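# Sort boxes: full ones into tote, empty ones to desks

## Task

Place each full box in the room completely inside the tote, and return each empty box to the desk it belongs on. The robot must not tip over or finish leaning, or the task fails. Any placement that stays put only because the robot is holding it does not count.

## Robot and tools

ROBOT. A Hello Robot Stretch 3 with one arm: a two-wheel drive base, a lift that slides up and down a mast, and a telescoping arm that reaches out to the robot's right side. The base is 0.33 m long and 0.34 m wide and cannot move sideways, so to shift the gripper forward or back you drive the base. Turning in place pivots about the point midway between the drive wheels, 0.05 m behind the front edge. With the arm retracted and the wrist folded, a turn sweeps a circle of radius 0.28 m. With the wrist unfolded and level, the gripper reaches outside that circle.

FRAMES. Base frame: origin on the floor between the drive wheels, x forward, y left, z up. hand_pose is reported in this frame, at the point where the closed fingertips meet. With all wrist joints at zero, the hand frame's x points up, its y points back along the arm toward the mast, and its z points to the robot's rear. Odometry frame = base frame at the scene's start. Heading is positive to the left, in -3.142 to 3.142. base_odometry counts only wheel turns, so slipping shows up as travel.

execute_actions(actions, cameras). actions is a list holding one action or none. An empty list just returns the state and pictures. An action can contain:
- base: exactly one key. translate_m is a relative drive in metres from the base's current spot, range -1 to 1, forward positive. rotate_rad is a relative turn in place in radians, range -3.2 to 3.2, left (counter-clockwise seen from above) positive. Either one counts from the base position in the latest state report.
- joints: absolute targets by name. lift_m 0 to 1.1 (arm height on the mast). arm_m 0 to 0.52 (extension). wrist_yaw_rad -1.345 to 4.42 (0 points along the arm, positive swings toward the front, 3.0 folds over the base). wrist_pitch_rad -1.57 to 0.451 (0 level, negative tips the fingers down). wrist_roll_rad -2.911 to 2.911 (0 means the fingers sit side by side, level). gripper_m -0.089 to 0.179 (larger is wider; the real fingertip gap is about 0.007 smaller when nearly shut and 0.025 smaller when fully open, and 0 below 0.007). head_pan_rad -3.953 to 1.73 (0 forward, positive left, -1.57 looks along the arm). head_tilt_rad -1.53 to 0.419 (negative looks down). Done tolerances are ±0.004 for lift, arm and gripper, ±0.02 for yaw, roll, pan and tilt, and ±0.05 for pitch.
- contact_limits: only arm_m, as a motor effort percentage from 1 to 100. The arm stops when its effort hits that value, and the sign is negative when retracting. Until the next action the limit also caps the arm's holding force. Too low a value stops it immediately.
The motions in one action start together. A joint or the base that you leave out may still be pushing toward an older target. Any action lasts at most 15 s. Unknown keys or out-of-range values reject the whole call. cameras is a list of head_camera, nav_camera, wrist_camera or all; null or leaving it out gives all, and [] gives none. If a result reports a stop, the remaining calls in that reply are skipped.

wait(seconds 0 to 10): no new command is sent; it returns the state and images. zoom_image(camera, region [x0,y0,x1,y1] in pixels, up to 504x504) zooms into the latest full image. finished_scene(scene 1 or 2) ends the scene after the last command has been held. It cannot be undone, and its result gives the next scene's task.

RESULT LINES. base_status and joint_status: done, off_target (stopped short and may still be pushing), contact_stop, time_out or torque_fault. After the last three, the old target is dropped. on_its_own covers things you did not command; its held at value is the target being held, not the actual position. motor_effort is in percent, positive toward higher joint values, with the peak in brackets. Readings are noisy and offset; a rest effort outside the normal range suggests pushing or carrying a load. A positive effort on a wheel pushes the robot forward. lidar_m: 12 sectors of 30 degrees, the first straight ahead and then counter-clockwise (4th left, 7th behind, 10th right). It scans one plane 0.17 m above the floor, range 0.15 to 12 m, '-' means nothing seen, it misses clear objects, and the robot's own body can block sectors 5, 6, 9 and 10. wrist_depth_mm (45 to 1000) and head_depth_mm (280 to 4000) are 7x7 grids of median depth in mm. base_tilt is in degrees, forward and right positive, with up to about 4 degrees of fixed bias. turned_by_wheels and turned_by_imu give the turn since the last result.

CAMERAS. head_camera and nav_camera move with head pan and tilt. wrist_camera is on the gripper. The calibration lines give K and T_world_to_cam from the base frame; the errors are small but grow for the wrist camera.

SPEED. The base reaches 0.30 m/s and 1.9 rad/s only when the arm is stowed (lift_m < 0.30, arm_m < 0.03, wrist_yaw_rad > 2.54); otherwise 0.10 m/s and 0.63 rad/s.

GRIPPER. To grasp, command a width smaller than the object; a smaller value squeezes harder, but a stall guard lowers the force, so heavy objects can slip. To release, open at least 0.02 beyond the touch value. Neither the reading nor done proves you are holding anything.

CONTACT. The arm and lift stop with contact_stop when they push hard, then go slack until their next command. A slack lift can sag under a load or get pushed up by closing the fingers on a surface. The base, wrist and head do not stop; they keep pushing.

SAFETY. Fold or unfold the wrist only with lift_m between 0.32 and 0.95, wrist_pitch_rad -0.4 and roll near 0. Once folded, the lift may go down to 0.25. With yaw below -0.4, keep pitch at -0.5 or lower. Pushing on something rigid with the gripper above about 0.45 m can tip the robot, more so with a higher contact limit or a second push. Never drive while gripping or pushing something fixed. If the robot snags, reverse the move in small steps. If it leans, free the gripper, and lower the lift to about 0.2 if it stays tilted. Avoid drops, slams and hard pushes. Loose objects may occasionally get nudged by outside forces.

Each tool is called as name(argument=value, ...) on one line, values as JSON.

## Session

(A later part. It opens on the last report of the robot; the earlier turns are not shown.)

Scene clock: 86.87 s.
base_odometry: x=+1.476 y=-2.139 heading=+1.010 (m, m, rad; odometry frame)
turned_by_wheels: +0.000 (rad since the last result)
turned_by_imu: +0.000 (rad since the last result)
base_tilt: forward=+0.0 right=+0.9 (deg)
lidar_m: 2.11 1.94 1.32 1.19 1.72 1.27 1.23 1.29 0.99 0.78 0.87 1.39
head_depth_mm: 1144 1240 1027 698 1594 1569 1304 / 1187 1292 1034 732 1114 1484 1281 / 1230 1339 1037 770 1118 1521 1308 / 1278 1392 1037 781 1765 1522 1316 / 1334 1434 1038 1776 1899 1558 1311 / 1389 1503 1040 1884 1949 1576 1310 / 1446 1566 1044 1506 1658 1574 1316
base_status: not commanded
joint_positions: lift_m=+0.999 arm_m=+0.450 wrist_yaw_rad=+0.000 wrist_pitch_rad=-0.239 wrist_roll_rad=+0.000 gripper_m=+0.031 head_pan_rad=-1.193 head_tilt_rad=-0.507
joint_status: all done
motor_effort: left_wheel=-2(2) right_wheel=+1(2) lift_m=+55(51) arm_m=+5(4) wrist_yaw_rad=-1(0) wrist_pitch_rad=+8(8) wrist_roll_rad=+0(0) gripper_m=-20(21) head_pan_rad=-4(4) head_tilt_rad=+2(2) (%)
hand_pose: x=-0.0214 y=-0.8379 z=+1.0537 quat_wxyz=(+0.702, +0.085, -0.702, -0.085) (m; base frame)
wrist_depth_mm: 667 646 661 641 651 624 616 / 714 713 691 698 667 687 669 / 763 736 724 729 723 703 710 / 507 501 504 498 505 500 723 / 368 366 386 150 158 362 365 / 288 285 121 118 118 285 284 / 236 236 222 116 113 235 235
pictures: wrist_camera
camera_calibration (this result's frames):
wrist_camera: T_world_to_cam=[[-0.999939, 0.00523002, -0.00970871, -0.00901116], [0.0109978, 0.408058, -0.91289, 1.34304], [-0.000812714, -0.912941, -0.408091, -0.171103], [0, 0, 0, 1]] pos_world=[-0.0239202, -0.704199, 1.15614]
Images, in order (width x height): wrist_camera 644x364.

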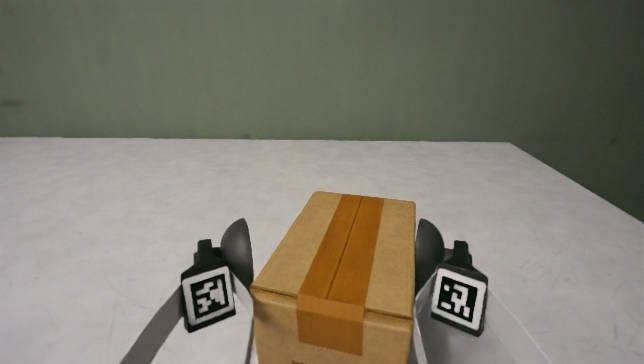

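execute_actions(actions=[{"joints":{"lift_m":0.934}}], cameras=[])

execute_actions(actions=[{"joints":{"gripper_m":0.13}}], cameras=[])

execute_actions(actions=[{"joints":{"arm_m":0.15,"gripper_m":0.179}}], cameras=[])

execute_actions(actions=[{"base":{"translate_m":0.35}}], cameras=["wrist_camera","nav_camera"])

Scene clock: 92.70 s.
base_odometry: x=+1.476 y=-2.139 heading=+1.010 (m, m, rad; odometry frame)
turned_by_wheels: +0.000 (rad since the last result)
turned_by_imu: -0.001 (rad since the last result)
base_tilt: forward=+0.0 right=+0.9 (deg)
lidar_m: 2.11 1.94 1.32 1.19 1.72 1.27 1.23 1.29 0.99 0.78 0.87 1.39
head_depth_mm: 1151 1242 1030 697 1591 1561 1300 / 1188 1293 1030 733 1114 1478 1284 / 1230 1339 1035 769 1112 1521 1306 / 1280 1394 1036 779 1759 1528 1308 / 1332 1439 1038 1773 1898 1570 1307 / 1389 1492 1043 1884 1954 1572 1307 / 1443 1571 1045 1510 1669 1568 1306
base_status: not commanded
joint_positions: lift_m=+0.935 arm_m=+0.450 wrist_yaw_rad=+0.000 wrist_pitch_rad=-0.239 wrist_roll_rad=+0.000 gripper_m=+0.031 head_pan_rad=-1.193 head_tilt_rad=-0.507
joint_status: all done
motor_effort: left_wheel=-2(2) right_wheel=+2(1) lift_m=+12(50) arm_m=+4(4) wrist_yaw_rad=+0(1) wrist_pitch_rad=+8(8) wrist_roll_rad=+0(0) gripper_m=-20(20) head_pan_rad=-4(5) head_tilt_rad=+3(2) (%)
hand_pose: x=-0.0214 y=-0.8379 z=+0.9894 quat_wxyz=(+0.702, +0.085, -0.702, -0.085) (m; base frame)
wrist_depth_mm: 653 650 657 653 635 625 611 / 732 706 701 684 690 675 657 / 548 535 543 541 539 531 706 / 340 343 343 341 338 341 338 / 249 249 262 150 158 247 245 / 194 195 121 118 118 194 193 / 160 161 150 116 113 159 160
pictures: none
No camera images: the call's "cameras" was empty. Leave "cameras" out to get every camera's image.

Scene clock: 94.20 s.
base_odometry: x=+1.476 y=-2.139 heading=+1.010 (m, m, rad; odometry frame)
turned_by_wheels: +0.000 (rad since the last result)
turned_by_imu: +0.000 (rad since the last result)
base_tilt: forward=+0.0 right=+0.9 (deg)
lidar_m: 2.11 1.94 1.32 1.19 1.71 1.28 1.23 1.28 0.99 0.77 0.87 1.39
head_depth_mm: 1152 1237 1064 697 1585 1562 1311 / 1187 1280 1032 734 1110 1481 1279 / 1230 1338 1034 772 1118 1522 1314 / 1279 1395 1034 779 1765 1523 1312 / 1337 1441 1041 1772 1908 1569 1317 / 1380 1500 1042 1885 1958 1570 1314 / 1438 1571 1043 1512 1667 1567 1310
base_status: not commanded
joint_positions: lift_m=+0.935 arm_m=+0.450 wrist_yaw_rad=+0.000 wrist_pitch_rad=-0.239 wrist_roll_rad=+0.000 gripper_m=+0.130 head_pan_rad=-1.193 head_tilt_rad=-0.507
joint_status: all done
motor_effort: left_wheel=-2(2) right_wheel=+2(1) lift_m=+13(13) arm_m=+3(4) wrist_yaw_rad=+1(1) wrist_pitch_rad=+8(8) wrist_roll_rad=+0(0) gripper_m=+1(80) head_pan_rad=-5(4) head_tilt_rad=+2(2) (%)
hand_pose: x=-0.0214 y=-0.8379 z=+0.9894 quat_wxyz=(+0.702, +0.085, -0.702, -0.085) (m; base frame)
wrist_depth_mm: 672 662 647 627 641 631 615 / 719 702 686 696 669 669 668 / 553 535 544 536 533 547 685 / 343 337 338 337 340 336 340 / 247 249 249 156 176 254 244 / 195 203 187 124 179 - 193 / 164 154 155 115 150 155 159
pictures: none
No camera images: the call's "cameras" was empty. Leave "cameras" out to get every camera's image.

Scene clock: 97.63 s.
base_odometry: x=+1.476 y=-2.139 heading=+1.010 (m, m, rad; odometry frame)
turned_by_wheels: +0.000 (rad since the last result)
turned_by_imu: +0.000 (rad since the last result)
base_tilt: forward=+0.0 right=+0.9 (deg)
lidar_m: 2.11 1.93 1.32 1.19 1.72 1.27 1.23 1.29 0.99 0.78 0.87 1.39
head_depth_mm: 1147 1241 1030 715 1579 1524 1309 / 1188 1288 1032 734 1115 1475 1276 / 1235 1338 1032 771 1114 1529 1307 / 1276 1392 1036 780 1761 1524 1311 / 1329 1441 1039 1773 1892 1568 1311 / 1385 1498 1042 1873 1945 1579 1309 / 1435 1566 1045 1505 1668 1577 1313
base_status: not commanded
joint_positions: lift_m=+0.935 arm_m=+0.150 wrist_yaw_rad=+0.000 wrist_pitch_rad=-0.239 wrist_roll_rad=+0.000 gripper_m=+0.179 head_pan_rad=-1.193 head_tilt_rad=-0.507
joint_status: all done
motor_effort: left_wheel=-2(2) right_wheel=+1(2) lift_m=+13(13) arm_m=-5(4) wrist_yaw_rad=+1(1) wrist_pitch_rad=+8(8) wrist_roll_rad=+0(0) gripper_m=+0(82) head_pan_rad=-5(4) head_tilt_rad=+2(2) (%)
hand_pose: x=-0.0214 y=-0.5384 z=+0.9894 quat_wxyz=(+0.702, +0.085, -0.702, -0.085) (m; base frame)
wrist_depth_mm: 969 960 908 942 910 886 917 / - 984 996 982 952 984 957 / 553 554 540 440 543 540 - / 338 346 344 341 341 344 343 / 271 266 264 265 259 254 251 / - - 770 - - - - / - 684 636 - - - -
pictures: none
No camera images: the call's "cameras" was empty. Leave "cameras" out to get every camera's image.

Scene clock: 102.10 s.
base_odometry: x=+1.662 y=-1.842 heading=+1.009 (m, m, rad; odometry frame)
turned_by_wheels: +0.000 (rad since the last result)
turned_by_imu: -0.001 (rad since the last result)
base_tilt: forward=+0.0 right=+0.8 (deg)
lidar_m: 1.77 1.67 1.20 1.19 1.69 1.64 1.58 1.65 0.83 0.79 1.16 2.05
head_depth_mm: 1157 1243 1032 708 1588 1460 1281 / 1194 1291 1035 733 1722 1561 1305 / 1243 1349 1036 773 1773 1569 1309 / 1291 1398 973 814 1836 1568 1312 / 1334 1441 1041 1297 1782 1532 1310 / 1394 1527 1044 1304 1891 1571 1315 / 1454 1603 1045 2008 1955 1574 1311
base_status: done
joint_positions: lift_m=+0.935 arm_m=+0.150 wrist_yaw_rad=+0.000 wrist_pitch_rad=-0.239 wrist_roll_rad=+0.000 gripper_m=+0.179 head_pan_rad=-1.193 head_tilt_rad=-0.507
joint_status: not commanded
motor_effort: left_wheel=-2(3) right_wheel=+1(5) lift_m=+13(13) arm_m=-4(5) wrist_yaw_rad=+1(0) wrist_pitch_rad=+8(8) wrist_roll_rad=+0(0) gripper_m=+0(0) head_pan_rad=-4(3) head_tilt_rad=+2(2) (%)
hand_pose: x=-0.0214 y=-0.5384 z=+0.9894 quat_wxyz=(+0.702, +0.085, -0.702, -0.085) (m; base frame)
wrist_depth_mm: 998 965 958 944 932 896 901 / - - - 978 975 957 944 / 517 554 549 444 545 536 400 / 348 342 346 309 343 338 340 / 282 277 269 267 264 264 257 / - - - - 773 - - / - - - 676 628 - -
pictures: nav_camera (sideways: a quarter turn counterclockwise sets it upright), wrist_camera
camera_calibration (this result's frames):
nav_camera: T_world_to_cam=[[0.185789, -0.47127, 0.862199, -1.08456], [-0.915365, -0.401996, -0.022482, 0.0874899], [0.357196, -0.78505, -0.506071, 0.614228], [0, 0, 0, 1]] pos_world=[0.0621851, 0.00624887, 1.24792]
wrist_camera: T_world_to_cam=[[-0.999939, 0.00530488, -0.00970834, -0.0111806], [0.011028, 0.408054, -0.912891, 1.16209], [-0.000881257, -0.912943, -0.408087, 0.0760638], [0, 0, 0, 1]] pos_world=[-0.0239284, -0.404693, 1.09179]
Images, in order (width x height): nav_camera 672x504, wrist_camera 644x364.

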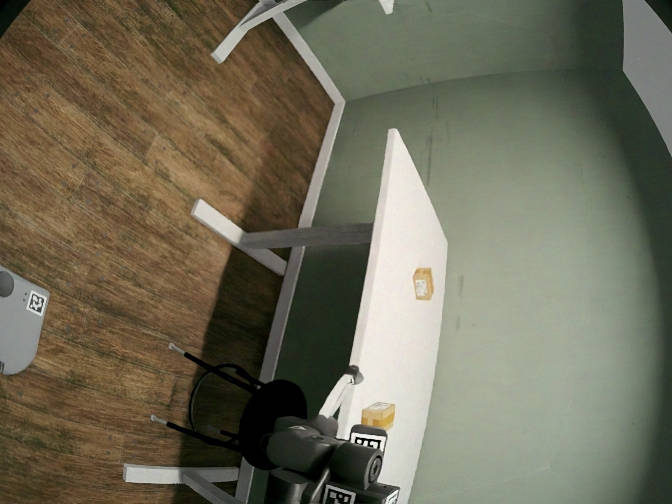

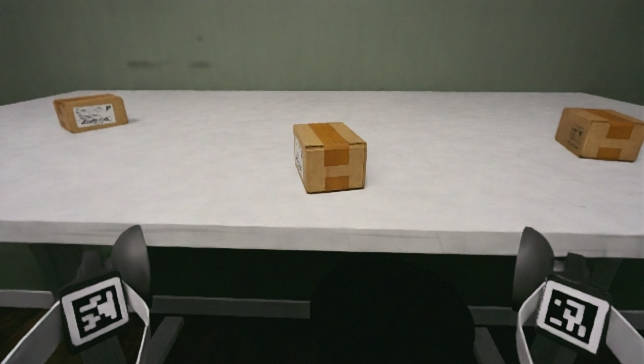

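Centered; front depth .309, so extend ~.21.

execute_actions(actions=[{"joints":{"arm_m":0.36,"lift_m":0.932}}], cameras=["wrist_camera"])

execute_actions(actions=[{"joints":{"gripper_m":0.03}}], cameras=[])

execute_actions(actions=[{"joints":{"lift_m":1.0}}], cameras=["wrist_camera"])

Scene clock: 107.43 s.
base_odometry: x=+1.662 y=-1.842 heading=+1.009 (m, m, rad; odometry frame)
turned_by_wheels: +0.000 (rad since the last result)
turned_by_imu: -0.001 (rad since the last result)
base_tilt: forward=+0.0 right=+0.9 (deg)
lidar_m: 1.76 1.67 1.20 1.19 1.69 1.63 1.58 1.65 0.83 0.79 1.16 2.05
head_depth_mm: 1154 1249 1026 697 1559 1445 1276 / 1193 1291 1032 732 1724 1568 1309 / 1239 1344 1034 771 1776 1563 1310 / 1284 1398 972 813 1834 1563 1313 / 1342 1447 1041 1302 1774 1533 1320 / 1390 1525 1044 1304 1883 1565 1316 / 1447 1607 1044 1999 1953 1570 1310
base_status: not commanded
joint_positions: lift_m=+0.933 arm_m=+0.360 wrist_yaw_rad=+0.000 wrist_pitch_rad=-0.239 wrist_roll_rad=+0.000 gripper_m=+0.179 head_pan_rad=-1.193 head_tilt_rad=-0.507
joint_status: all done
motor_effort: left_wheel=-2(1) right_wheel=+2(1) lift_m=+13(16) arm_m=+4(5) wrist_yaw_rad=+1(0) wrist_pitch_rad=+8(8) wrist_roll_rad=+0(0) gripper_m=+1(0) head_pan_rad=-5(4) head_tilt_rad=+3(2) (%)
hand_pose: x=-0.0215 y=-0.7479 z=+0.9874 quat_wxyz=(+0.702, +0.085, -0.702, -0.085) (m; base frame)
wrist_depth_mm: 768 760 751 753 736 708 701 / 825 805 805 779 777 761 760 / 545 539 539 530 532 530 529 / 338 336 338 336 336 333 330 / 243 257 234 153 245 243 244 / 202 198 185 121 177 192 195 / - 158 154 104 112 158 -
pictures: wrist_camera
camera_calibration (this result's frames):
wrist_camera: T_world_to_cam=[[-0.999939, 0.00532546, -0.00970858, -0.0100779], [0.0110366, 0.408018, -0.912907, 1.24575], [-0.000900375, -0.912958, -0.408052, -0.116068], [0, 0, 0, 1]] pos_world=[-0.0239307, -0.614201, 1.0898]
Images, in order (width x height): wrist_camera 644x364.

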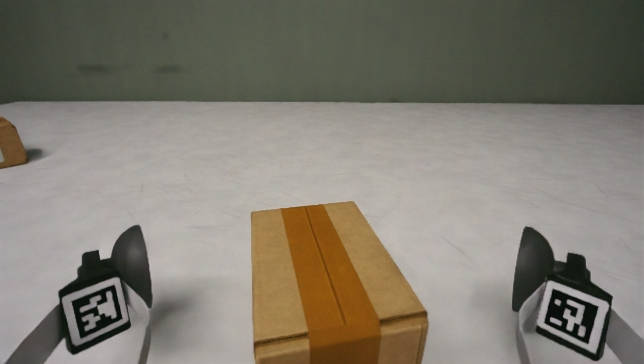

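Scene clock: 109.40 s.
base_odometry: x=+1.662 y=-1.842 heading=+1.009 (m, m, rad; odometry frame)
turned_by_wheels: +0.000 (rad since the last result)
turned_by_imu: +0.000 (rad since the last result)
base_tilt: forward=+0.0 right=+0.9 (deg)
lidar_m: 1.76 1.67 1.20 1.19 1.69 1.63 1.58 1.65 0.83 0.79 1.16 2.05
head_depth_mm: 1156 1247 1028 697 1560 1438 1275 / 1193 1293 1034 733 1708 1558 1309 / 1240 1340 1035 773 1777 1563 1309 / 1289 1405 972 814 1831 1566 1310 / 1335 1442 1039 1298 1779 1531 1305 / 1387 1528 1042 1307 1899 1569 1316 / 1450 1596 1047 2004 1967 1571 1313
base_status: not commanded
joint_positions: lift_m=+0.933 arm_m=+0.360 wrist_yaw_rad=-0.002 wrist_pitch_rad=-0.239 wrist_roll_rad=+0.000 gripper_m=+0.031 head_pan_rad=-1.193 head_tilt_rad=-0.507
joint_status: all done
motor_effort: left_wheel=-2(2) right_wheel=+2(3) lift_m=+13(13) arm_m=+5(4) wrist_yaw_rad=+4(6) wrist_pitch_rad=+8(8) wrist_roll_rad=+0(0) gripper_m=-23(96) head_pan_rad=-4(4) head_tilt_rad=+3(2) (%)
hand_pose: x=-0.0221 y=-0.7479 z=+0.9874 quat_wxyz=(+0.702, +0.084, -0.702, -0.086) (m; base frame)
wrist_depth_mm: 757 746 752 754 740 719 720 / 806 802 798 787 778 756 751 / 543 530 534 533 534 533 527 / 337 339 335 336 339 336 333 / 244 244 244 154 243 244 245 / 192 192 124 121 124 196 192 / 158 158 148 105 112 158 158
pictures: none
No camera images: the call's "cameras" was empty. Leave "cameras" out to get every camera's image.

Scene clock: 110.87 s.
base_odometry: x=+1.662 y=-1.842 heading=+1.009 (m, m, rad; odometry frame)
turned_by_wheels: +0.000 (rad since the last result)
turned_by_imu: +0.000 (rad since the last result)
base_tilt: forward=+0.0 right=+0.9 (deg)
lidar_m: 1.76 1.67 1.20 1.19 1.68 1.63 1.58 1.64 0.83 0.79 1.16 2.04
head_depth_mm: 1151 1247 1033 699 1564 1449 1281 / 1193 1298 1029 734 1713 1561 1306 / 1240 1343 1034 772 1782 1568 1308 / 1282 1394 971 815 1836 1567 1311 / 1331 1441 1040 1301 1772 1532 1311 / 1392 1522 1042 1314 1887 1568 1310 / 1448 1595 1047 1999 1951 1571 1313
base_status: not commanded
joint_positions: lift_m=+0.999 arm_m=+0.360 wrist_yaw_rad=+0.000 wrist_pitch_rad=-0.263 wrist_roll_rad=+0.000 gripper_m=+0.034 head_pan_rad=-1.193 head_tilt_rad=-0.507
joint_status: all done
motor_effort: left_wheel=-2(3) right_wheel=+2(2) lift_m=+58(58) arm_m=+4(4) wrist_yaw_rad=+0(3) wrist_pitch_rad=+18(19) wrist_roll_rad=+0(0) gripper_m=-19(22) head_pan_rad=-4(4) head_tilt_rad=+2(2) (%)
hand_pose: x=-0.0216 y=-0.7460 z=+1.0479 quat_wxyz=(+0.701, +0.093, -0.701, -0.093) (m; base frame)
wrist_depth_mm: 761 761 731 738 737 721 711 / 821 804 806 780 771 755 762 / 699 715 724 718 708 731 706 / 439 468 469 470 472 472 470 / 349 346 365 347 355 345 346 / 273 274 129 132 139 275 276 / 228 227 220 108 115 227 227
pictures: wrist_camera
camera_calibration (this result's frames):
wrist_camera: T_world_to_cam=[[-0.999935, 0.0061884, -0.0095854, -0.00913918], [0.0113139, 0.429297, -0.903093, 1.30583], [-0.00147372, -0.903142, -0.429339, -0.0599233], [0, 0, 0, 1]] pos_world=[-0.0240009, -0.614652, 1.15347]
Images, in order (width x height): wrist_camera 644x364.

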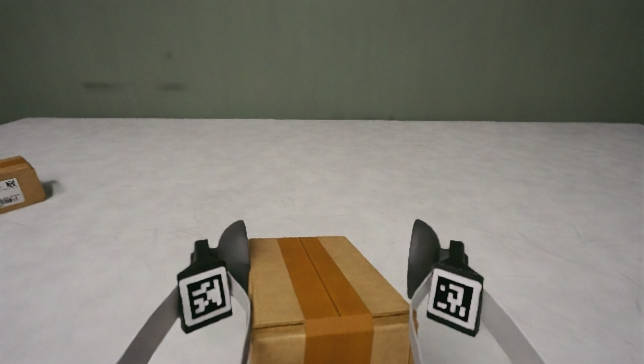

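execute_actions(actions=[{"joints":{"lift_m":0.935}}], cameras=["wrist_camera"])

execute_actions(actions=[{"joints":{"gripper_m":0.12}}], cameras=[])

execute_actions(actions=[{"joints":{"arm_m":0.395,"lift_m":0.928}}], cameras=["wrist_camera"])

execute_actions(actions=[{"joints":{"gripper_m":0.0}}], cameras=[])

execute_actions(actions=[{"joints":{"lift_m":1.0}}], cameras=["wrist_camera"])

Scene clock: 116.80 s.
base_odometry: x=+1.662 y=-1.842 heading=+1.009 (m, m, rad; odometry frame)
turned_by_wheels: +0.000 (rad since the last result)
turned_by_imu: -0.001 (rad since the last result)
base_tilt: forward=+0.0 right=+0.9 (deg)
lidar_m: 1.76 1.67 1.20 1.19 1.69 1.63 1.58 1.65 0.83 0.79 1.16 2.05
head_depth_mm: 1155 1251 1032 698 1564 1449 1281 / 1193 1293 1032 734 1721 1566 1311 / 1237 1345 1041 771 1786 1564 1310 / 1284 1396 971 815 1835 1570 1313 / 1335 1442 1039 1306 1781 1526 1308 / 1392 1525 1045 1299 1877 1567 1315 / 1451 1594 1050 1996 1952 1577 1315
base_status: not commanded
joint_positions: lift_m=+0.936 arm_m=+0.360 wrist_yaw_rad=+0.000 wrist_pitch_rad=-0.228 wrist_roll_rad=+0.000 gripper_m=+0.034 head_pan_rad=-1.193 head_tilt_rad=-0.507
joint_status: all done
motor_effort: left_wheel=-2(2) right_wheel=+1(2) lift_m=+11(54) arm_m=+3(3) wrist_yaw_rad=+1(1) wrist_pitch_rad=+3(18) wrist_roll_rad=+0(0) gripper_m=-18(19) head_pan_rad=-4(4) head_tilt_rad=+2(3) (%)
hand_pose: x=-0.0215 y=-0.7489 z=+0.9932 quat_wxyz=(+0.703, +0.081, -0.702, -0.081) (m; base frame)
wrist_depth_mm: 756 756 741 755 726 711 713 / 813 788 804 797 772 768 761 / 579 587 580 584 575 574 582 / 358 361 360 357 356 358 356 / 258 259 259 165 272 258 256 / 201 201 132 129 132 201 201 / 166 165 157 111 120 166 165
pictures: wrist_camera
camera_calibration (this result's frames):
wrist_camera: T_world_to_cam=[[-0.999937, 0.00554724, -0.00978905, -0.00984967], [0.011188, 0.397854, -0.917381, 1.24828], [-0.00119432, -0.917432, -0.397891, -0.128042], [0, 0, 0, 1]] pos_world=[-0.0239677, -0.614046, 1.0941]
Images, in order (width x height): wrist_camera 644x364.

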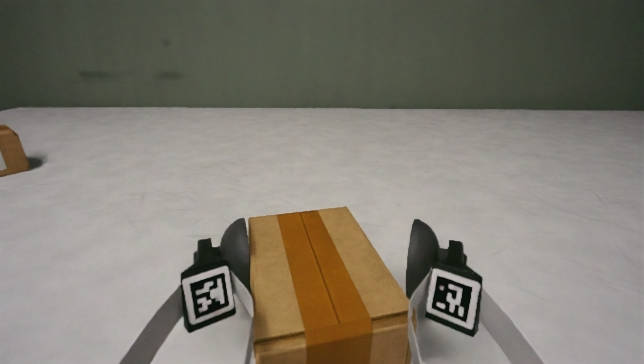

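Scene clock: 118.17 s.
base_odometry: x=+1.662 y=-1.842 heading=+1.009 (m, m, rad; odometry frame)
turned_by_wheels: +0.000 (rad since the last result)
turned_by_imu: +0.000 (rad since the last result)
base_tilt: forward=+0.0 right=+0.9 (deg)
lidar_m: 1.76 1.67 1.19 1.19 1.69 1.63 1.58 1.65 0.83 0.79 1.16 2.05
head_depth_mm: 1156 1244 1030 698 1565 1442 1276 / 1196 1299 1030 734 1716 1562 1307 / 1240 1341 1034 771 1778 1568 1309 / 1281 1393 973 815 1835 1558 1310 / 1340 1440 1040 1299 1782 1529 1310 / 1395 1529 1045 1303 1891 1570 1313 / 1449 1605 1051 2012 1967 1574 1309
base_status: not commanded
joint_positions: lift_m=+0.936 arm_m=+0.360 wrist_yaw_rad=+0.000 wrist_pitch_rad=-0.235 wrist_roll_rad=+0.000 gripper_m=+0.120 head_pan_rad=-1.193 head_tilt_rad=-0.507
joint_status: all done
motor_effort: left_wheel=-2(2) right_wheel=+1(2) lift_m=+13(12) arm_m=+3(3) wrist_yaw_rad=+1(0) wrist_pitch_rad=+6(6) wrist_roll_rad=+0(0) gripper_m=+0(83) head_pan_rad=-4(4) head_tilt_rad=+2(2) (%)
hand_pose: x=-0.0215 y=-0.7483 z=+0.9914 quat_wxyz=(+0.702, +0.083, -0.702, -0.083) (m; base frame)
wrist_depth_mm: 772 767 734 718 720 714 710 / 820 794 802 783 760 783 744 / 556 558 557 555 547 561 550 / 350 346 346 345 345 347 346 / 252 252 241 161 251 253 249 / 199 203 184 126 182 203 198 / 163 158 158 112 123 156 162
pictures: none
No camera images: the call's "cameras" was empty. Leave "cameras" out to get every camera's image.

Scene clock: 119.47 s.
base_odometry: x=+1.662 y=-1.842 heading=+1.009 (m, m, rad; odometry frame)
turned_by_wheels: +0.000 (rad since the last result)
turned_by_imu: +0.000 (rad since the last result)
base_tilt: forward=+0.0 right=+0.8 (deg)
lidar_m: 1.77 1.67 1.20 1.19 1.68 1.64 1.58 1.65 0.83 0.79 1.16 2.04
head_depth_mm: 1151 1246 1028 698 1570 1442 1274 / 1192 1295 1033 735 1718 1570 1309 / 1242 1344 1034 772 1785 1555 1312 / 1291 1403 972 815 1837 1567 1311 / 1337 1441 1042 1302 1772 1539 1309 / 1390 1526 1045 1304 1887 1569 1312 / 1449 1593 1048 2009 1958 1577 1315
base_status: not commanded
joint_positions: lift_m=+0.929 arm_m=+0.395 wrist_yaw_rad=+0.000 wrist_pitch_rad=-0.236 wrist_roll_rad=+0.000 gripper_m=+0.120 head_pan_rad=-1.193 head_tilt_rad=-0.507
joint_status: all done
motor_effort: left_wheel=-2(2) right_wheel=+2(1) lift_m=+13(12) arm_m=+3(4) wrist_yaw_rad=+0(1) wrist_pitch_rad=+6(6) wrist_roll_rad=+0(0) gripper_m=-1(0) head_pan_rad=-4(4) head_tilt_rad=+2(2) (%)
hand_pose: x=-0.0215 y=-0.7832 z=+0.9842 quat_wxyz=(+0.702, +0.083, -0.702, -0.084) (m; base frame)
wrist_depth_mm: 716 716 702 698 702 685 678 / 786 768 765 739 743 731 704 / 528 524 523 527 523 517 530 / 332 329 329 327 328 326 324 / 241 241 240 148 239 240 238 / 188 192 116 116 180 192 186 / 155 149 99 96 99 149 153
pictures: wrist_camera
camera_calibration (this result's frames):
wrist_camera: T_world_to_cam=[[-0.999937, 0.00562333, -0.00973876, -0.00973754], [0.0111817, 0.404936, -0.914277, 1.25619], [-0.0011977, -0.914328, -0.404974, -0.153681], [0, 0, 0, 1]] pos_world=[-0.0239674, -0.649139, 1.08618]
Images, in order (width x height): wrist_camera 644x364.

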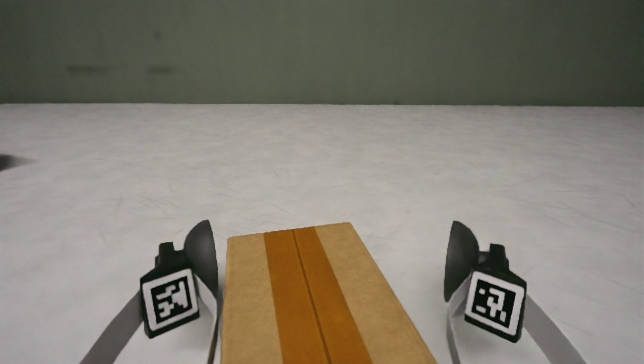

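Scene clock: 121.17 s.
base_odometry: x=+1.662 y=-1.842 heading=+1.009 (m, m, rad; odometry frame)
turned_by_wheels: +0.000 (rad since the last result)
turned_by_imu: +0.000 (rad since the last result)
base_tilt: forward=+0.0 right=+0.9 (deg)
lidar_m: 1.77 1.67 1.20 1.19 1.68 1.64 1.58 1.66 0.83 0.79 1.16 2.05
head_depth_mm: 1156 1248 1030 698 1561 1444 1275 / 1196 1293 1035 735 1719 1563 1304 / 1238 1345 1035 773 1772 1562 1312 / 1291 1404 973 815 1834 1569 1308 / 1338 1433 1036 1300 1769 1526 1314 / 1388 1526 1041 1301 1890 1573 1315 / 1445 1594 1048 1994 1956 1569 1309
base_status: not commanded
joint_positions: lift_m=+0.929 arm_m=+0.395 wrist_yaw_rad=+0.001 wrist_pitch_rad=-0.236 wrist_roll_rad=+0.000 gripper_m=+0.002 head_pan_rad=-1.193 head_tilt_rad=-0.507
joint_status: all done
motor_effort: left_wheel=-1(1) right_wheel=+1(2) lift_m=+13(13) arm_m=+3(3) wrist_yaw_rad=-1(1) wrist_pitch_rad=+7(7) wrist_roll_rad=+0(0) gripper_m=-39(100) head_pan_rad=-4(4) head_tilt_rad=+2(2) (%)
hand_pose: x=-0.0212 y=-0.7832 z=+0.9841 quat_wxyz=(+0.702, +0.084, -0.702, -0.083) (m; base frame)
wrist_depth_mm: 722 716 711 721 699 681 675 / 789 766 757 738 731 719 740 / 537 523 529 527 529 523 525 / 331 332 331 326 330 329 327 / 239 239 236 148 238 237 239 / 188 189 121 116 174 191 187 / 154 152 103 96 99 149 154
pictures: none
No camera images: the call's "cameras" was empty. Leave "cameras" out to get every camera's image.

Scene clock: 122.67 s.
base_odometry: x=+1.662 y=-1.842 heading=+1.009 (m, m, rad; odometry frame)
turned_by_wheels: +0.000 (rad since the last result)
turned_by_imu: +0.000 (rad since the last result)
base_tilt: forward=+0.0 right=+0.9 (deg)
lidar_m: 1.76 1.67 1.20 1.19 1.68 1.63 1.58 1.65 0.83 0.79 1.16 2.05
head_depth_mm: 1159 1245 1031 731 1567 1442 1276 / 1194 1292 1035 734 1721 1568 1307 / 1235 1344 1035 771 1785 1558 1310 / 1280 1407 973 815 1825 1563 1311 / 1337 1436 1040 1307 1776 1525 1308 / 1381 1524 1043 1307 1873 1564 1317 / 1452 1593 1042 1988 1952 1571 1310
base_status: not commanded
joint_positions: lift_m=+0.999 arm_m=+0.395 wrist_yaw_rad=+0.001 wrist_pitch_rad=-0.260 wrist_roll_rad=+0.000 gripper_m=+0.009 head_pan_rad=-1.193 head_tilt_rad=-0.507
joint_status: all done
on_its_own: gripper_m is held at +0.008, not at your +0.000, by its stall guard, which is still easing
motor_effort: left_wheel=-1(1) right_wheel=+1(1) lift_m=+58(60) arm_m=+4(4) wrist_yaw_rad=-1(1) wrist_pitch_rad=+16(17) wrist_roll_rad=+0(0) gripper_m=-34(38) head_pan_rad=-6(4) head_tilt_rad=+2(2) (%)
hand_pose: x=-0.0212 y=-0.7812 z=+1.0485 quat_wxyz=(+0.701, +0.092, -0.701, -0.092) (m; base frame)
wrist_depth_mm: 721 719 712 714 699 700 688 / 774 797 766 737 743 738 713 / 741 735 700 714 715 729 716 / 479 471 473 469 468 468 471 / 350 349 366 351 347 344 347 / 277 277 208 145 276 287 277 / 229 229 119 103 113 221 228
pictures: wrist_camera
camera_calibration (this result's frames):
wrist_camera: T_world_to_cam=[[-0.999944, 0.00449193, -0.00960238, -0.00981939], [0.010601, 0.426976, -0.904201, 1.32083], [0.0000383832, -0.904252, -0.427, -0.0947353], [0, 0, 0, 1]] pos_world=[-0.0238174, -0.649584, 1.15375]
Images, in order (width x height): wrist_camera 644x364.

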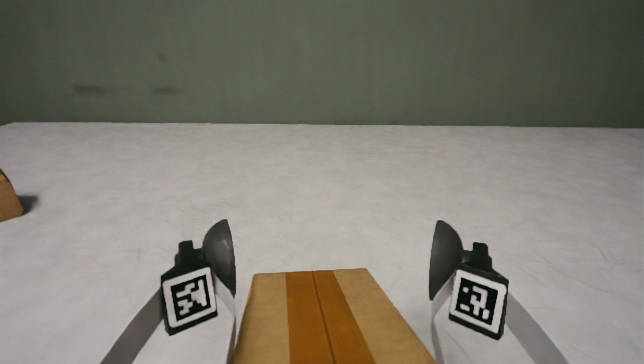

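execute_actions(actions=[{"joints":{"lift_m":0.94}}], cameras=["wrist_camera"])

execute_actions(actions=[{"joints":{"gripper_m":0.14,"lift_m":0.93}}], cameras=[])

execute_actions(actions=[{"joints":{"arm_m":0.3}}], cameras=["wrist_camera","head_camera"])

Scene clock: 126.40 s.
base_odometry: x=+1.662 y=-1.842 heading=+1.009 (m, m, rad; odometry frame)
turned_by_wheels: +0.000 (rad since the last result)
turned_by_imu: +0.000 (rad since the last result)
base_tilt: forward=+0.0 right=+0.9 (deg)
lidar_m: 1.77 1.68 1.20 1.19 1.68 1.63 1.58 1.65 0.83 0.79 1.16 2.04
head_depth_mm: 1154 1247 1035 700 1562 1443 1279 / 1195 1294 1033 734 1726 1559 1309 / 1239 1348 1038 774 1795 1568 1309 / 1288 1403 975 815 1833 1567 1310 / 1336 1439 1039 1301 1774 1516 1313 / 1396 1527 1044 1305 1889 1567 1313 / 1449 1587 1047 2001 1963 1576 1313
base_status: not commanded
joint_positions: lift_m=+0.941 arm_m=+0.395 wrist_yaw_rad=+0.001 wrist_pitch_rad=-0.241 wrist_roll_rad=+0.000 gripper_m=+0.029 head_pan_rad=-1.193 head_tilt_rad=-0.507
joint_status: all done
on_its_own: gripper_m is held at +0.029, not at your +0.000, by its stall guard, which is still easing
motor_effort: left_wheel=-2(1) right_wheel=+2(2) lift_m=+13(53) arm_m=+3(4) wrist_yaw_rad=-1(0) wrist_pitch_rad=+9(17) wrist_roll_rad=+0(0) gripper_m=-6(29) head_pan_rad=-4(5) head_tilt_rad=+2(2) (%)
hand_pose: x=-0.0212 y=-0.7828 z=+0.9950 quat_wxyz=(+0.702, +0.086, -0.702, -0.085) (m; base frame)
wrist_depth_mm: 720 732 711 700 693 682 677 / 789 778 751 756 736 731 702 / 577 550 567 561 554 561 560 / 353 355 356 352 357 352 352 / 259 259 275 257 259 257 256 / 204 203 133 126 187 211 201 / 168 168 133 99 103 162 166
pictures: wrist_camera
camera_calibration (this result's frames):
wrist_camera: T_world_to_cam=[[-0.999943, 0.00450633, -0.00970998, -0.0102546], [0.0107039, 0.409467, -0.912262, 1.26743], [-0.000135034, -0.912314, -0.409492, -0.142858], [0, 0, 0, 1]] pos_world=[-0.0238397, -0.649257, 1.09763]
Images, in order (width x height): wrist_camera 644x364.

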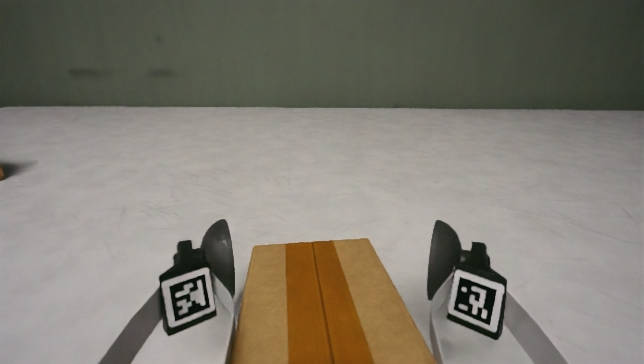

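Scene clock: 127.97 s.
base_odometry: x=+1.662 y=-1.842 heading=+1.009 (m, m, rad; odometry frame)
turned_by_wheels: +0.000 (rad since the last result)
turned_by_imu: +0.000 (rad since the last result)
base_tilt: forward=+0.0 right=+0.8 (deg)
lidar_m: 1.76 1.67 1.20 1.19 1.69 1.63 1.58 1.65 0.83 0.79 1.16 2.04
head_depth_mm: 1157 1245 1031 700 1566 1438 1279 / 1194 1296 1038 735 1711 1572 1309 / 1241 1344 1033 775 1781 1567 1306 / 1283 1403 971 817 1835 1569 1309 / 1331 1433 1040 1305 1777 1525 1313 / 1385 1527 1045 1302 1881 1564 1312 / 1451 1601 1047 2007 1949 1570 1312
base_status: not commanded
joint_positions: lift_m=+0.931 arm_m=+0.395 wrist_yaw_rad=+0.001 wrist_pitch_rad=-0.235 wrist_roll_rad=+0.003 gripper_m=+0.140 head_pan_rad=-1.193 head_tilt_rad=-0.507
joint_status: all done
motor_effort: left_wheel=-1(3) right_wheel=+1(3) lift_m=+12(12) arm_m=+4(4) wrist_yaw_rad=+0(6) wrist_pitch_rad=+6(9) wrist_roll_rad=-2(2) gripper_m=+1(83) head_pan_rad=-3(4) head_tilt_rad=+1(2) (%)
hand_pose: x=-0.0213 y=-0.7833 z=+0.9864 quat_wxyz=(+0.701, +0.083, -0.703, -0.083) (m; base frame)
wrist_depth_mm: 722 725 710 683 696 676 681 / 774 781 753 739 733 730 725 / 541 545 531 535 534 525 523 / 341 336 338 333 334 331 329 / 246 244 243 152 230 250 239 / 190 196 188 120 130 - 188 / 163 152 147 98 102 151 156
pictures: none
No camera images: the call's "cameras" was empty. Leave "cameras" out to get every camera's image.

Scene clock: 129.90 s.
base_odometry: x=+1.662 y=-1.842 heading=+1.009 (m, m, rad; odometry frame)
turned_by_wheels: +0.000 (rad since the last result)
turned_by_imu: +0.000 (rad since the last result)
base_tilt: forward=+0.1 right=+0.9 (deg)
lidar_m: 1.77 1.67 1.20 1.19 1.68 1.63 1.58 1.65 0.83 0.79 1.16 2.04
head_depth_mm: 1157 1244 1031 732 1560 1440 1278 / 1197 1296 1032 736 1706 1564 1306 / 1241 1347 1035 774 1768 1569 1307 / 1282 1395 972 815 1835 1571 1305 / 1332 1444 1040 1305 1779 1530 1314 / 1395 1524 1046 1302 1888 1572 1312 / 1453 1592 1049 2011 1951 1576 1313
base_status: not commanded
joint_positions: lift_m=+0.931 arm_m=+0.300 wrist_yaw_rad=+0.001 wrist_pitch_rad=-0.236 wrist_roll_rad=+0.003 gripper_m=+0.140 head_pan_rad=-1.193 head_tilt_rad=-0.507
joint_status: all done
motor_effort: left_wheel=-1(1) right_wheel=+1(1) lift_m=+12(12) arm_m=-4(4) wrist_yaw_rad=+0(2) wrist_pitch_rad=+7(7) wrist_roll_rad=-2(2) gripper_m=+1(1) head_pan_rad=-5(4) head_tilt_rad=+2(2) (%)
hand_pose: x=-0.0213 y=-0.6887 z=+0.9862 quat_wxyz=(+0.701, +0.084, -0.703, -0.083) (m; base frame)
wrist_depth_mm: 825 812 811 809 780 774 753 / 893 867 850 849 828 821 811 / 437 538 538 532 531 534 523 / 340 339 338 210 334 333 329 / 244 245 244 177 242 249 241 / 191 196 191 187 190 - 190 / 163 152 157 158 156 151 155
pictures: head_camera (sideways: a quarter turn clockwise sets it upright), wrist_camera
camera_calibration (this result's frames):
head_camera: T_world_to_cam=[[-0.178059, 0.496919, -0.849333, 1.13009], [0.939773, 0.341786, 0.00294871, -0.00941674], [0.291755, -0.797656, -0.527849, 0.646666], [0, 0, 0, 1]] pos_world=[0.0214039, -0.0425264, 1.30119]
wrist_camera: T_world_to_cam=[[-0.999902, 0.00553091, -0.0128399, -0.00704942], [0.0139798, 0.40489, -0.914259, 1.21978], [0.000142067, -0.914349, -0.404928, -0.0664826], [0, 0, 0, 1]] pos_world=[-0.0240916, -0.554628, 1.08819]
Images, in order (width x height): head_camera 896x504, wrist_camera 644x364.

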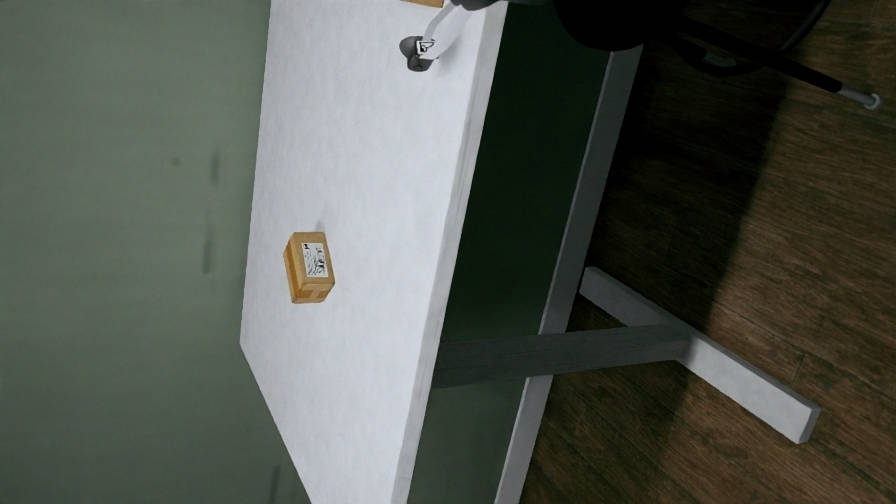

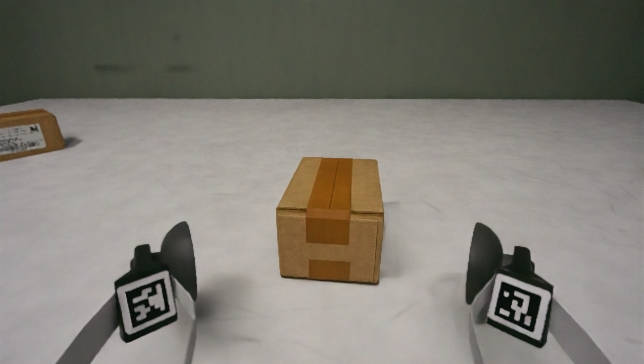

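execute_actions(actions=[{"joints":{"arm_m":0.378,"lift_m":0.926}}], cameras=["wrist_camera"])

execute_actions(actions=[{"joints":{"gripper_m":0.025}}], cameras=["wrist_camera"])

execute_actions(actions=[{"joints":{"lift_m":0.99}}], cameras=["wrist_camera"])

Scene clock: 135.07 s.
base_odometry: x=+1.662 y=-1.842 heading=+1.009 (m, m, rad; odometry frame)
turned_by_wheels: +0.000 (rad since the last result)
turned_by_imu: -0.001 (rad since the last result)
base_tilt: forward=+0.0 right=+0.9 (deg)
lidar_m: 1.77 1.67 1.20 1.19 1.68 1.63 1.58 1.65 0.82 0.79 1.16 2.05
head_depth_mm: 1155 1247 1032 698 1563 1439 1282 / 1195 1287 1032 734 1710 1572 1307 / 1236 1347 1036 772 1773 1570 1311 / 1284 1400 972 815 1844 1570 1309 / 1334 1436 1039 1302 1774 1523 1312 / 1395 1524 1043 1308 1883 1574 1313 / 1446 1601 1046 1998 1961 1569 1311
base_status: not commanded
joint_positions: lift_m=+0.927 arm_m=+0.378 wrist_yaw_rad=+0.001 wrist_pitch_rad=-0.236 wrist_roll_rad=+0.003 gripper_m=+0.140 head_pan_rad=-1.193 head_tilt_rad=-0.507
joint_status: all done
motor_effort: left_wheel=-1(1) right_wheel=+1(1) lift_m=+13(18) arm_m=+4(5) wrist_yaw_rad=-1(0) wrist_pitch_rad=+6(7) wrist_roll_rad=-2(2) gripper_m=+0(0) head_pan_rad=-4(6) head_tilt_rad=+2(2) (%)
hand_pose: x=-0.0213 y=-0.7662 z=+0.9822 quat_wxyz=(+0.701, +0.084, -0.703, -0.084) (m; base frame)
wrist_depth_mm: 742 728 716 719 726 702 707 / 809 791 775 772 769 748 728 / 531 519 519 519 513 511 507 / 329 329 326 325 322 321 321 / 237 235 237 144 211 242 231 / 185 189 177 113 124 - 183 / 158 147 143 102 102 146 151
pictures: wrist_camera
camera_calibration (this result's frames):
wrist_camera: T_world_to_cam=[[-0.999902, 0.00557525, -0.0128388, -0.00665026], [0.0139967, 0.405043, -0.914191, 1.2475], [0.000103439, -0.914281, -0.405081, -0.13878], [0, 0, 0, 1]] pos_world=[-0.0240962, -0.632139, 1.08415]
Images, in order (width x height): wrist_camera 644x364.

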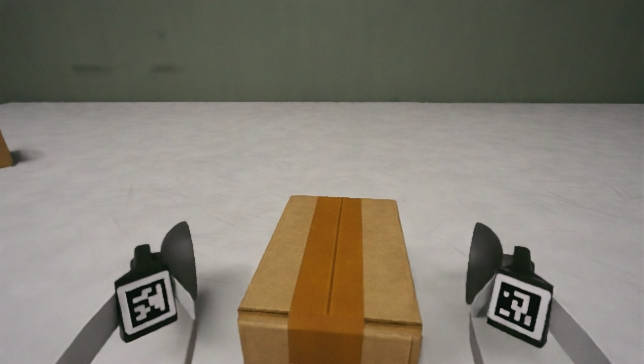

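Scene clock: 136.70 s.
base_odometry: x=+1.662 y=-1.842 heading=+1.010 (m, m, rad; odometry frame)
turned_by_wheels: +0.000 (rad since the last result)
turned_by_imu: +0.000 (rad since the last result)
base_tilt: forward=+0.0 right=+0.9 (deg)
lidar_m: 1.76 1.67 1.20 1.19 1.68 1.63 1.58 1.65 0.83 0.79 1.16 2.05
head_depth_mm: 1154 1244 1033 697 1563 1444 1275 / 1197 1298 1035 735 1716 1563 1308 / 1243 1349 1041 772 1783 1569 1314 / 1279 1406 973 815 1830 1568 1307 / 1331 1436 1040 1305 1765 1539 1315 / 1388 1520 1045 1304 1890 1571 1312 / 1449 1602 1048 1994 1960 1576 1315
base_status: not commanded
joint_positions: lift_m=+0.927 arm_m=+0.378 wrist_yaw_rad=+0.002 wrist_pitch_rad=-0.236 wrist_roll_rad=+0.003 gripper_m=+0.026 head_pan_rad=-1.193 head_tilt_rad=-0.507
joint_status: all done
motor_effort: left_wheel=-1(1) right_wheel=+0(2) lift_m=+13(13) arm_m=+5(3) wrist_yaw_rad=-2(2) wrist_pitch_rad=+6(6) wrist_roll_rad=-2(2) gripper_m=-25(95) head_pan_rad=-4(5) head_tilt_rad=+2(2) (%)
hand_pose: x=-0.0210 y=-0.7662 z=+0.9822 quat_wxyz=(+0.701, +0.084, -0.703, -0.083) (m; base frame)
wrist_depth_mm: 754 733 724 718 692 700 690 / 799 769 782 766 737 748 743 / 531 527 532 521 515 509 509 / 328 326 326 323 322 324 319 / 237 237 249 144 161 234 233 / 185 185 119 113 113 183 183 / 153 152 143 102 101 148 151
pictures: wrist_camera
camera_calibration (this result's frames):
wrist_camera: T_world_to_cam=[[-0.999909, 0.00402987, -0.0128402, -0.00745684], [0.0133719, 0.405098, -0.914176, 1.2475], [0.00151751, -0.914264, -0.405115, -0.138705], [0, 0, 0, 1]] pos_world=[-0.0239271, -0.632144, 1.08415]
Images, in order (width x height): wrist_camera 644x364.

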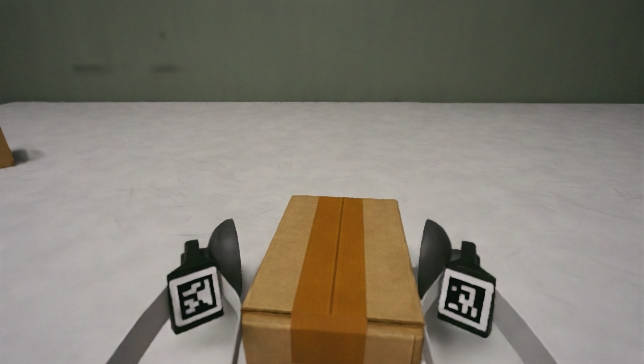

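Scene clock: 138.10 s.
base_odometry: x=+1.662 y=-1.842 heading=+1.009 (m, m, rad; odometry frame)
turned_by_wheels: +0.000 (rad since the last result)
turned_by_imu: +0.000 (rad since the last result)
base_tilt: forward=+0.0 right=+0.8 (deg)
lidar_m: 1.77 1.67 1.20 1.19 1.69 1.63 1.58 1.65 0.83 0.79 1.16 2.05
head_depth_mm: 1156 1248 1030 732 1561 1445 1274 / 1192 1296 1033 734 1712 1566 1311 / 1242 1338 1038 772 1778 1563 1309 / 1287 1401 972 817 1847 1567 1308 / 1336 1444 1042 1301 1776 1526 1312 / 1383 1523 1045 1302 1875 1573 1313 / 1448 1592 1050 2002 1945 1574 1312
base_status: not commanded
joint_positions: lift_m=+0.989 arm_m=+0.378 wrist_yaw_rad=+0.001 wrist_pitch_rad=-0.259 wrist_roll_rad=+0.003 gripper_m=+0.033 head_pan_rad=-1.193 head_tilt_rad=-0.507
joint_status: all done
on_its_own: gripper_m is held at +0.031, not at your +0.025, by its stall guard, which is still easing
motor_effort: left_wheel=-1(1) right_wheel=+1(1) lift_m=+58(59) arm_m=+3(4) wrist_yaw_rad=+1(2) wrist_pitch_rad=+17(16) wrist_roll_rad=-2(2) gripper_m=-22(25) head_pan_rad=-4(3) head_tilt_rad=+2(2) (%)
hand_pose: x=-0.0212 y=-0.7643 z=+1.0389 quat_wxyz=(+0.700, +0.092, -0.702, -0.091) (m; base frame)
wrist_depth_mm: 755 733 726 736 704 708 698 / 790 787 772 788 756 736 739 / 705 718 696 688 690 686 694 / 460 458 452 445 453 446 447 / 331 334 347 330 330 332 329 / 263 263 257 260 262 267 258 / 217 218 205 102 102 214 216
pictures: wrist_camera
camera_calibration (this result's frames):
wrist_camera: T_world_to_cam=[[-0.999906, 0.00520525, -0.0126946, -0.00620715], [0.0137027, 0.425818, -0.904705, 1.30457], [0.000696376, -0.904794, -0.425849, -0.0851958], [0, 0, 0, 1]] pos_world=[-0.0240233, -0.632563, 1.14389]
Images, in order (width x height): wrist_camera 644x364.

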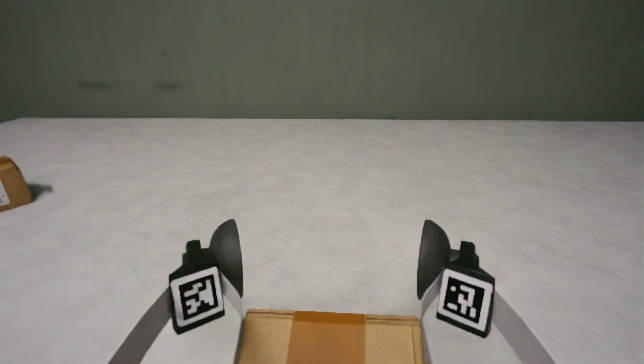

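execute_actions(actions=[{"joints":{"lift_m":0.935}}], cameras=[])

execute_actions(actions=[{"joints":{"gripper_m":0.15}}], cameras=[])

execute_actions(actions=[{"joints":{"arm_m":0.25}}], cameras=["wrist_camera"])

Scene clock: 142.90 s.
base_odometry: x=+1.662 y=-1.842 heading=+1.009 (m, m, rad; odometry frame)
turned_by_wheels: +0.000 (rad since the last result)
turned_by_imu: -0.001 (rad since the last result)
base_tilt: forward=+0.0 right=+0.8 (deg)
lidar_m: 1.76 1.67 1.20 1.19 1.68 1.63 1.58 1.65 0.83 0.79 1.16 2.04
head_depth_mm: 1156 1249 1034 732 1555 1441 1279 / 1189 1293 1036 734 1720 1562 1305 / 1242 1352 1036 771 1774 1567 1305 / 1286 1395 975 814 1837 1570 1312 / 1333 1441 1045 1305 1785 1531 1313 / 1395 1529 1045 1309 1890 1563 1315 / 1455 1596 1051 1996 1957 1575 1317
base_status: not commanded
joint_positions: lift_m=+0.965 arm_m=+0.378 wrist_yaw_rad=-0.005 wrist_pitch_rad=-0.160 wrist_roll_rad=+0.004 gripper_m=+0.042 head_pan_rad=-1.193 head_tilt_rad=-0.507
joint_status: lift_m contact_stop (moved -0.024 of -0.054)
on_its_own: gripper_m is held at +0.041, not at your +0.025, by its stall guard, which is still easing; lift_m is slack since a contact_stop, until your next command for it (your +0.935 is given up); wrist_pitch_rad is at rest, and its effort (-25) is outside its rest range (-20 to +32)
motor_effort: left_wheel=-3(3) right_wheel=+4(4) lift_m=+34(52) arm_m=+4(4) wrist_yaw_rad=+7(7) wrist_pitch_rad=-25(32) wrist_roll_rad=-2(2) gripper_m=-18(20) head_pan_rad=-4(4) head_tilt_rad=+2(2) (%)
hand_pose: x=-0.0228 y=-0.7719 z=+1.0390 quat_wxyz=(+0.704, +0.055, -0.706, -0.059) (m; base frame)
wrist_depth_mm: 745 749 745 714 709 711 701 / 793 772 797 767 756 748 726 / 816 842 816 795 797 764 792 / 546 554 553 547 557 547 545 / 375 377 399 374 374 370 364 / 280 281 273 282 279 279 276 / 227 225 209 102 103 216 222
pictures: none
No camera images: the call's "cameras" was empty. Leave "cameras" out to get every camera's image.

not run: a stop came earlier in this reply.

not run: a stop came earlier in this reply.

execute_actions(actions=[{"joints":{"gripper_m":0.15,"lift_m":0.975}}], cameras=[])

execute_actions(actions=[{"joints":{"lift_m":1.08,"wrist_pitch_rad":-0.6,"arm_m":0.3,"head_pan_rad":-1.57,"head_tilt_rad":-0.5}}], cameras=["wrist_camera","head_camera"])

Scene clock: 146.73 s.
base_odometry: x=+1.662 y=-1.842 heading=+1.009 (m, m, rad; odometry frame)
turned_by_wheels: +0.000 (rad since the last result)
turned_by_imu: +0.000 (rad since the last result)
base_tilt: forward=+0.0 right=+0.9 (deg)
lidar_m: 1.76 1.67 1.20 1.19 1.68 1.63 1.58 1.65 0.83 0.79 1.15 2.05
head_depth_mm: 1155 1245 1069 732 1565 1445 1281 / 1197 1298 1032 734 1712 1561 1308 / 1238 1346 1036 773 1775 1566 1307 / 1288 1399 975 814 1836 1563 1309 / 1335 1444 1041 1299 1770 1537 1314 / 1387 1526 1049 1305 1883 1570 1318 / 1451 1600 1048 2000 1953 1571 1310
base_status: not commanded
joint_positions: lift_m=+0.974 arm_m=+0.378 wrist_yaw_rad=-0.002 wrist_pitch_rad=-0.235 wrist_roll_rad=+0.004 gripper_m=+0.150 head_pan_rad=-1.193 head_tilt_rad=-0.507
joint_status: all done
motor_effort: left_wheel=-1(3) right_wheel=+1(4) lift_m=+52(51) arm_m=+3(4) wrist_yaw_rad=+3(8) wrist_pitch_rad=+6(25) wrist_roll_rad=-2(2) gripper_m=+0(85) head_pan_rad=-4(4) head_tilt_rad=+2(2) (%)
hand_pose: x=-0.0219 y=-0.7663 z=+1.0299 quat_wxyz=(+0.701, +0.083, -0.703, -0.084) (m; base frame)
wrist_depth_mm: 746 734 730 710 707 702 696 / 811 791 795 757 764 735 718 / 734 727 730 722 719 712 698 / 453 452 446 448 441 445 442 / 326 344 323 292 323 324 322 / 257 - 252 190 231 - 252 / 216 201 211 180 194 200 206
pictures: none
No camera images: the call's "cameras" was empty. Leave "cameras" out to get every camera's image.

Scene clock: 148.53 s.
base_odometry: x=+1.662 y=-1.842 heading=+1.009 (m, m, rad; odometry frame)
turned_by_wheels: +0.000 (rad since the last result)
turned_by_imu: +0.000 (rad since the last result)
base_tilt: forward=+0.0 right=+0.9 (deg)
lidar_m: 1.76 1.67 1.20 1.19 1.69 1.63 1.58 1.65 0.83 0.79 1.15 2.05
head_depth_mm: 1154 1287 1035 732 1694 1566 1304 / 1155 - 1034 770 1120 1479 1279 / 1161 - 969 774 1120 1523 1303 / 1185 1279 1117 774 1665 1488 1283 / 1188 1293 1115 776 1764 1566 1310 / 1191 1300 1040 778 1767 1579 1315 / 1196 1301 1048 778 1775 1574 1308
base_status: not commanded
joint_positions: lift_m=+1.079 arm_m=+0.300 wrist_yaw_rad=-0.001 wrist_pitch_rad=-0.612 wrist_roll_rad=+0.004 gripper_m=+0.150 head_pan_rad=-1.563 head_tilt_rad=-0.507
joint_status: all done
motor_effort: left_wheel=-2(1) right_wheel=+1(2) lift_m=+55(55) arm_m=-4(4) wrist_yaw_rad=+3(2) wrist_pitch_rad=+5(5) wrist_roll_rad=-2(2) gripper_m=+1(0) head_pan_rad=-4(40) head_tilt_rad=+2(3) (%)
hand_pose: x=-0.0217 y=-0.6411 z=+1.0509 quat_wxyz=(+0.673, +0.213, -0.675, -0.214) (m; base frame)
wrist_depth_mm: 698 688 687 672 677 667 657 / 458 511 511 504 502 503 504 / 423 414 416 383 412 403 388 / 346 342 347 306 338 341 337 / 298 304 295 294 294 294 291 / 261 - 259 258 256 - 255 / 243 243 235 234 233 228 228
pictures: head_camera (sideways: a quarter turn clockwise sets it upright), wrist_camera
camera_calibration (this result's frames):
head_camera: T_world_to_cam=[[0.0135505, 0.52768, -0.849335, 1.12892], [0.999777, -0.0209273, 0.00294883, -0.00978291], [-0.0162182, -0.849186, -0.527845, 0.64854], [0, 0, 0, 1]] pos_world=[0.00500148, -0.045183, 1.30119]
wrist_camera: T_world_to_cam=[[-0.999882, 0.0117448, -0.00991363, -0.00595106], [0.0153242, 0.712327, -0.70168, 1.23339], [-0.00117937, -0.701749, -0.712423, 0.4627], [0, 0, 0, 1]] pos_world=[-0.0243053, -0.553805, 1.19502]
Images, in order (width x height): head_camera 896x504, wrist_camera 644x364.

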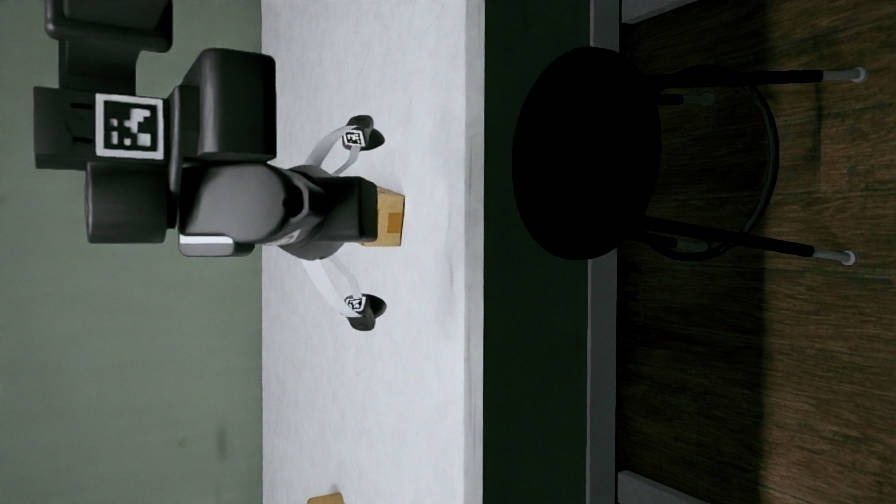

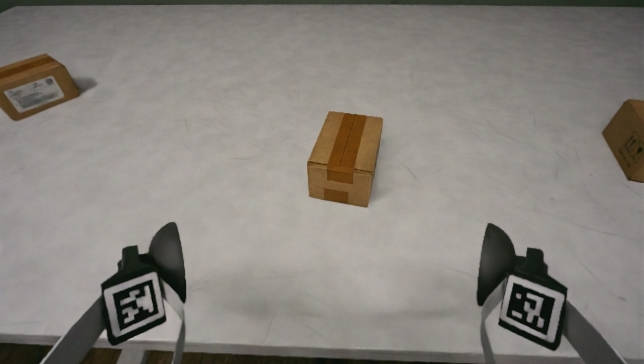

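execute_actions(actions=[{"base":{"translate_m":-0.03},"joints":{"arm_m":0.455,"gripper_m":0.179}}], cameras=[])

execute_actions(actions=[{"joints":{"lift_m":1.015}}], cameras=["wrist_camera"])

Scene clock: 154.40 s.
base_odometry: x=+1.646 y=-1.868 heading=+1.009 (m, m, rad; odometry frame)
turned_by_wheels: +0.000 (rad since the last result)
turned_by_imu: -0.001 (rad since the last result)
base_tilt: forward=+0.0 right=+0.9 (deg)
lidar_m: 1.79 1.70 1.20 1.20 1.61 1.60 1.55 1.62 0.82 0.79 1.17 2.05
head_depth_mm: 1149 1299 1029 731 1733 1564 1308 / 1156 1302 1037 734 1110 1517 1276 / 1155 - 972 773 1116 1524 1282 / 1173 1294 945 775 1158 1490 1281 / 1194 1289 1042 776 1760 1566 1304 / 1192 1301 1043 776 1765 1568 1314 / 1194 1298 1054 779 1766 1574 1316
base_status: done
joint_positions: lift_m=+1.079 arm_m=+0.455 wrist_yaw_rad=+0.000 wrist_pitch_rad=-0.612 wrist_roll_rad=+0.004 gripper_m=+0.179 head_pan_rad=-1.563 head_tilt_rad=-0.507
joint_status: all done
motor_effort: left_wheel=-1(4) right_wheel=+2(3) lift_m=+55(55) arm_m=+5(5) wrist_yaw_rad=+0(2) wrist_pitch_rad=+5(5) wrist_roll_rad=-2(2) gripper_m=+0(81) head_pan_rad=-3(4) head_tilt_rad=+2(2) (%)
hand_pose: x=-0.0216 y=-0.7956 z=+1.0509 quat_wxyz=(+0.673, +0.213, -0.675, -0.214) (m; base frame)
wrist_depth_mm: 692 661 672 665 647 642 632 / 523 518 515 516 499 497 505 / 419 413 412 404 406 403 402 / 347 342 343 341 337 339 341 / 299 303 294 292 293 290 289 / 265 262 258 203 257 256 257 / - 231 224 185 228 227 -
pictures: none
No camera images: the call's "cameras" was empty. Leave "cameras" out to get every camera's image.

Scene clock: 155.83 s.
base_odometry: x=+1.646 y=-1.868 heading=+1.009 (m, m, rad; odometry frame)
turned_by_wheels: +0.000 (rad since the last result)
turned_by_imu: +0.000 (rad since the last result)
base_tilt: forward=+0.0 right=+0.8 (deg)
lidar_m: 1.79 1.69 1.20 1.20 1.61 1.60 1.55 1.62 0.82 0.79 1.17 2.05
head_depth_mm: 1179 1249 909 732 1736 1565 1307 / 1178 1253 969 734 1116 1520 1277 / 1187 - 911 773 1115 1528 1288 / 1189 1274 1041 775 1157 1489 1283 / 1194 1298 1079 775 1753 1569 1310 / 1191 1295 1043 776 1774 1565 1314 / 1189 1301 1053 779 1769 1571 1317
base_status: not commanded
joint_positions: lift_m=+1.016 arm_m=+0.455 wrist_yaw_rad=+0.000 wrist_pitch_rad=-0.612 wrist_roll_rad=+0.004 gripper_m=+0.179 head_pan_rad=-1.563 head_tilt_rad=-0.507
joint_status: all done
motor_effort: left_wheel=-1(2) right_wheel=+1(1) lift_m=+13(53) arm_m=+3(4) wrist_yaw_rad=+0(1) wrist_pitch_rad=+5(5) wrist_roll_rad=-2(2) gripper_m=+0(1) head_pan_rad=-4(5) head_tilt_rad=+2(2) (%)
hand_pose: x=-0.0216 y=-0.7956 z=+0.9876 quat_wxyz=(+0.673, +0.213, -0.675, -0.214) (m; base frame)
wrist_depth_mm: 505 505 503 489 494 485 483 / 381 376 373 373 370 368 365 / 305 300 302 298 298 296 296 / 254 253 252 180 250 249 248 / 217 224 211 155 214 215 213 / 195 192 139 136 189 188 188 / - 169 164 145 168 167 -
pictures: wrist_camera
camera_calibration (this result's frames):
wrist_camera: T_world_to_cam=[[-0.999885, 0.0114539, -0.00991217, -0.00494043], [0.0151161, 0.712425, -0.701585, 1.29895], [-0.000974236, -0.701654, -0.712517, 0.309319], [0, 0, 0, 1]] pos_world=[-0.0242735, -0.708315, 1.13167]
Images, in order (width x height): wrist_camera 644x364.

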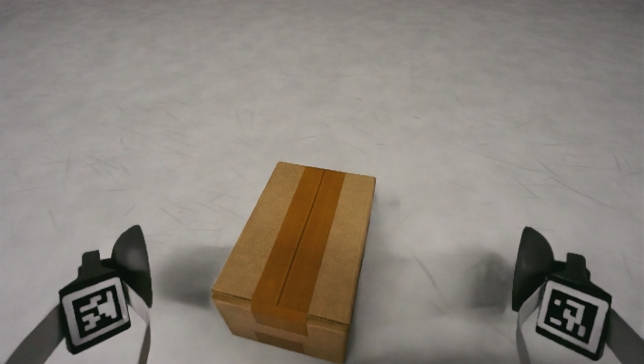

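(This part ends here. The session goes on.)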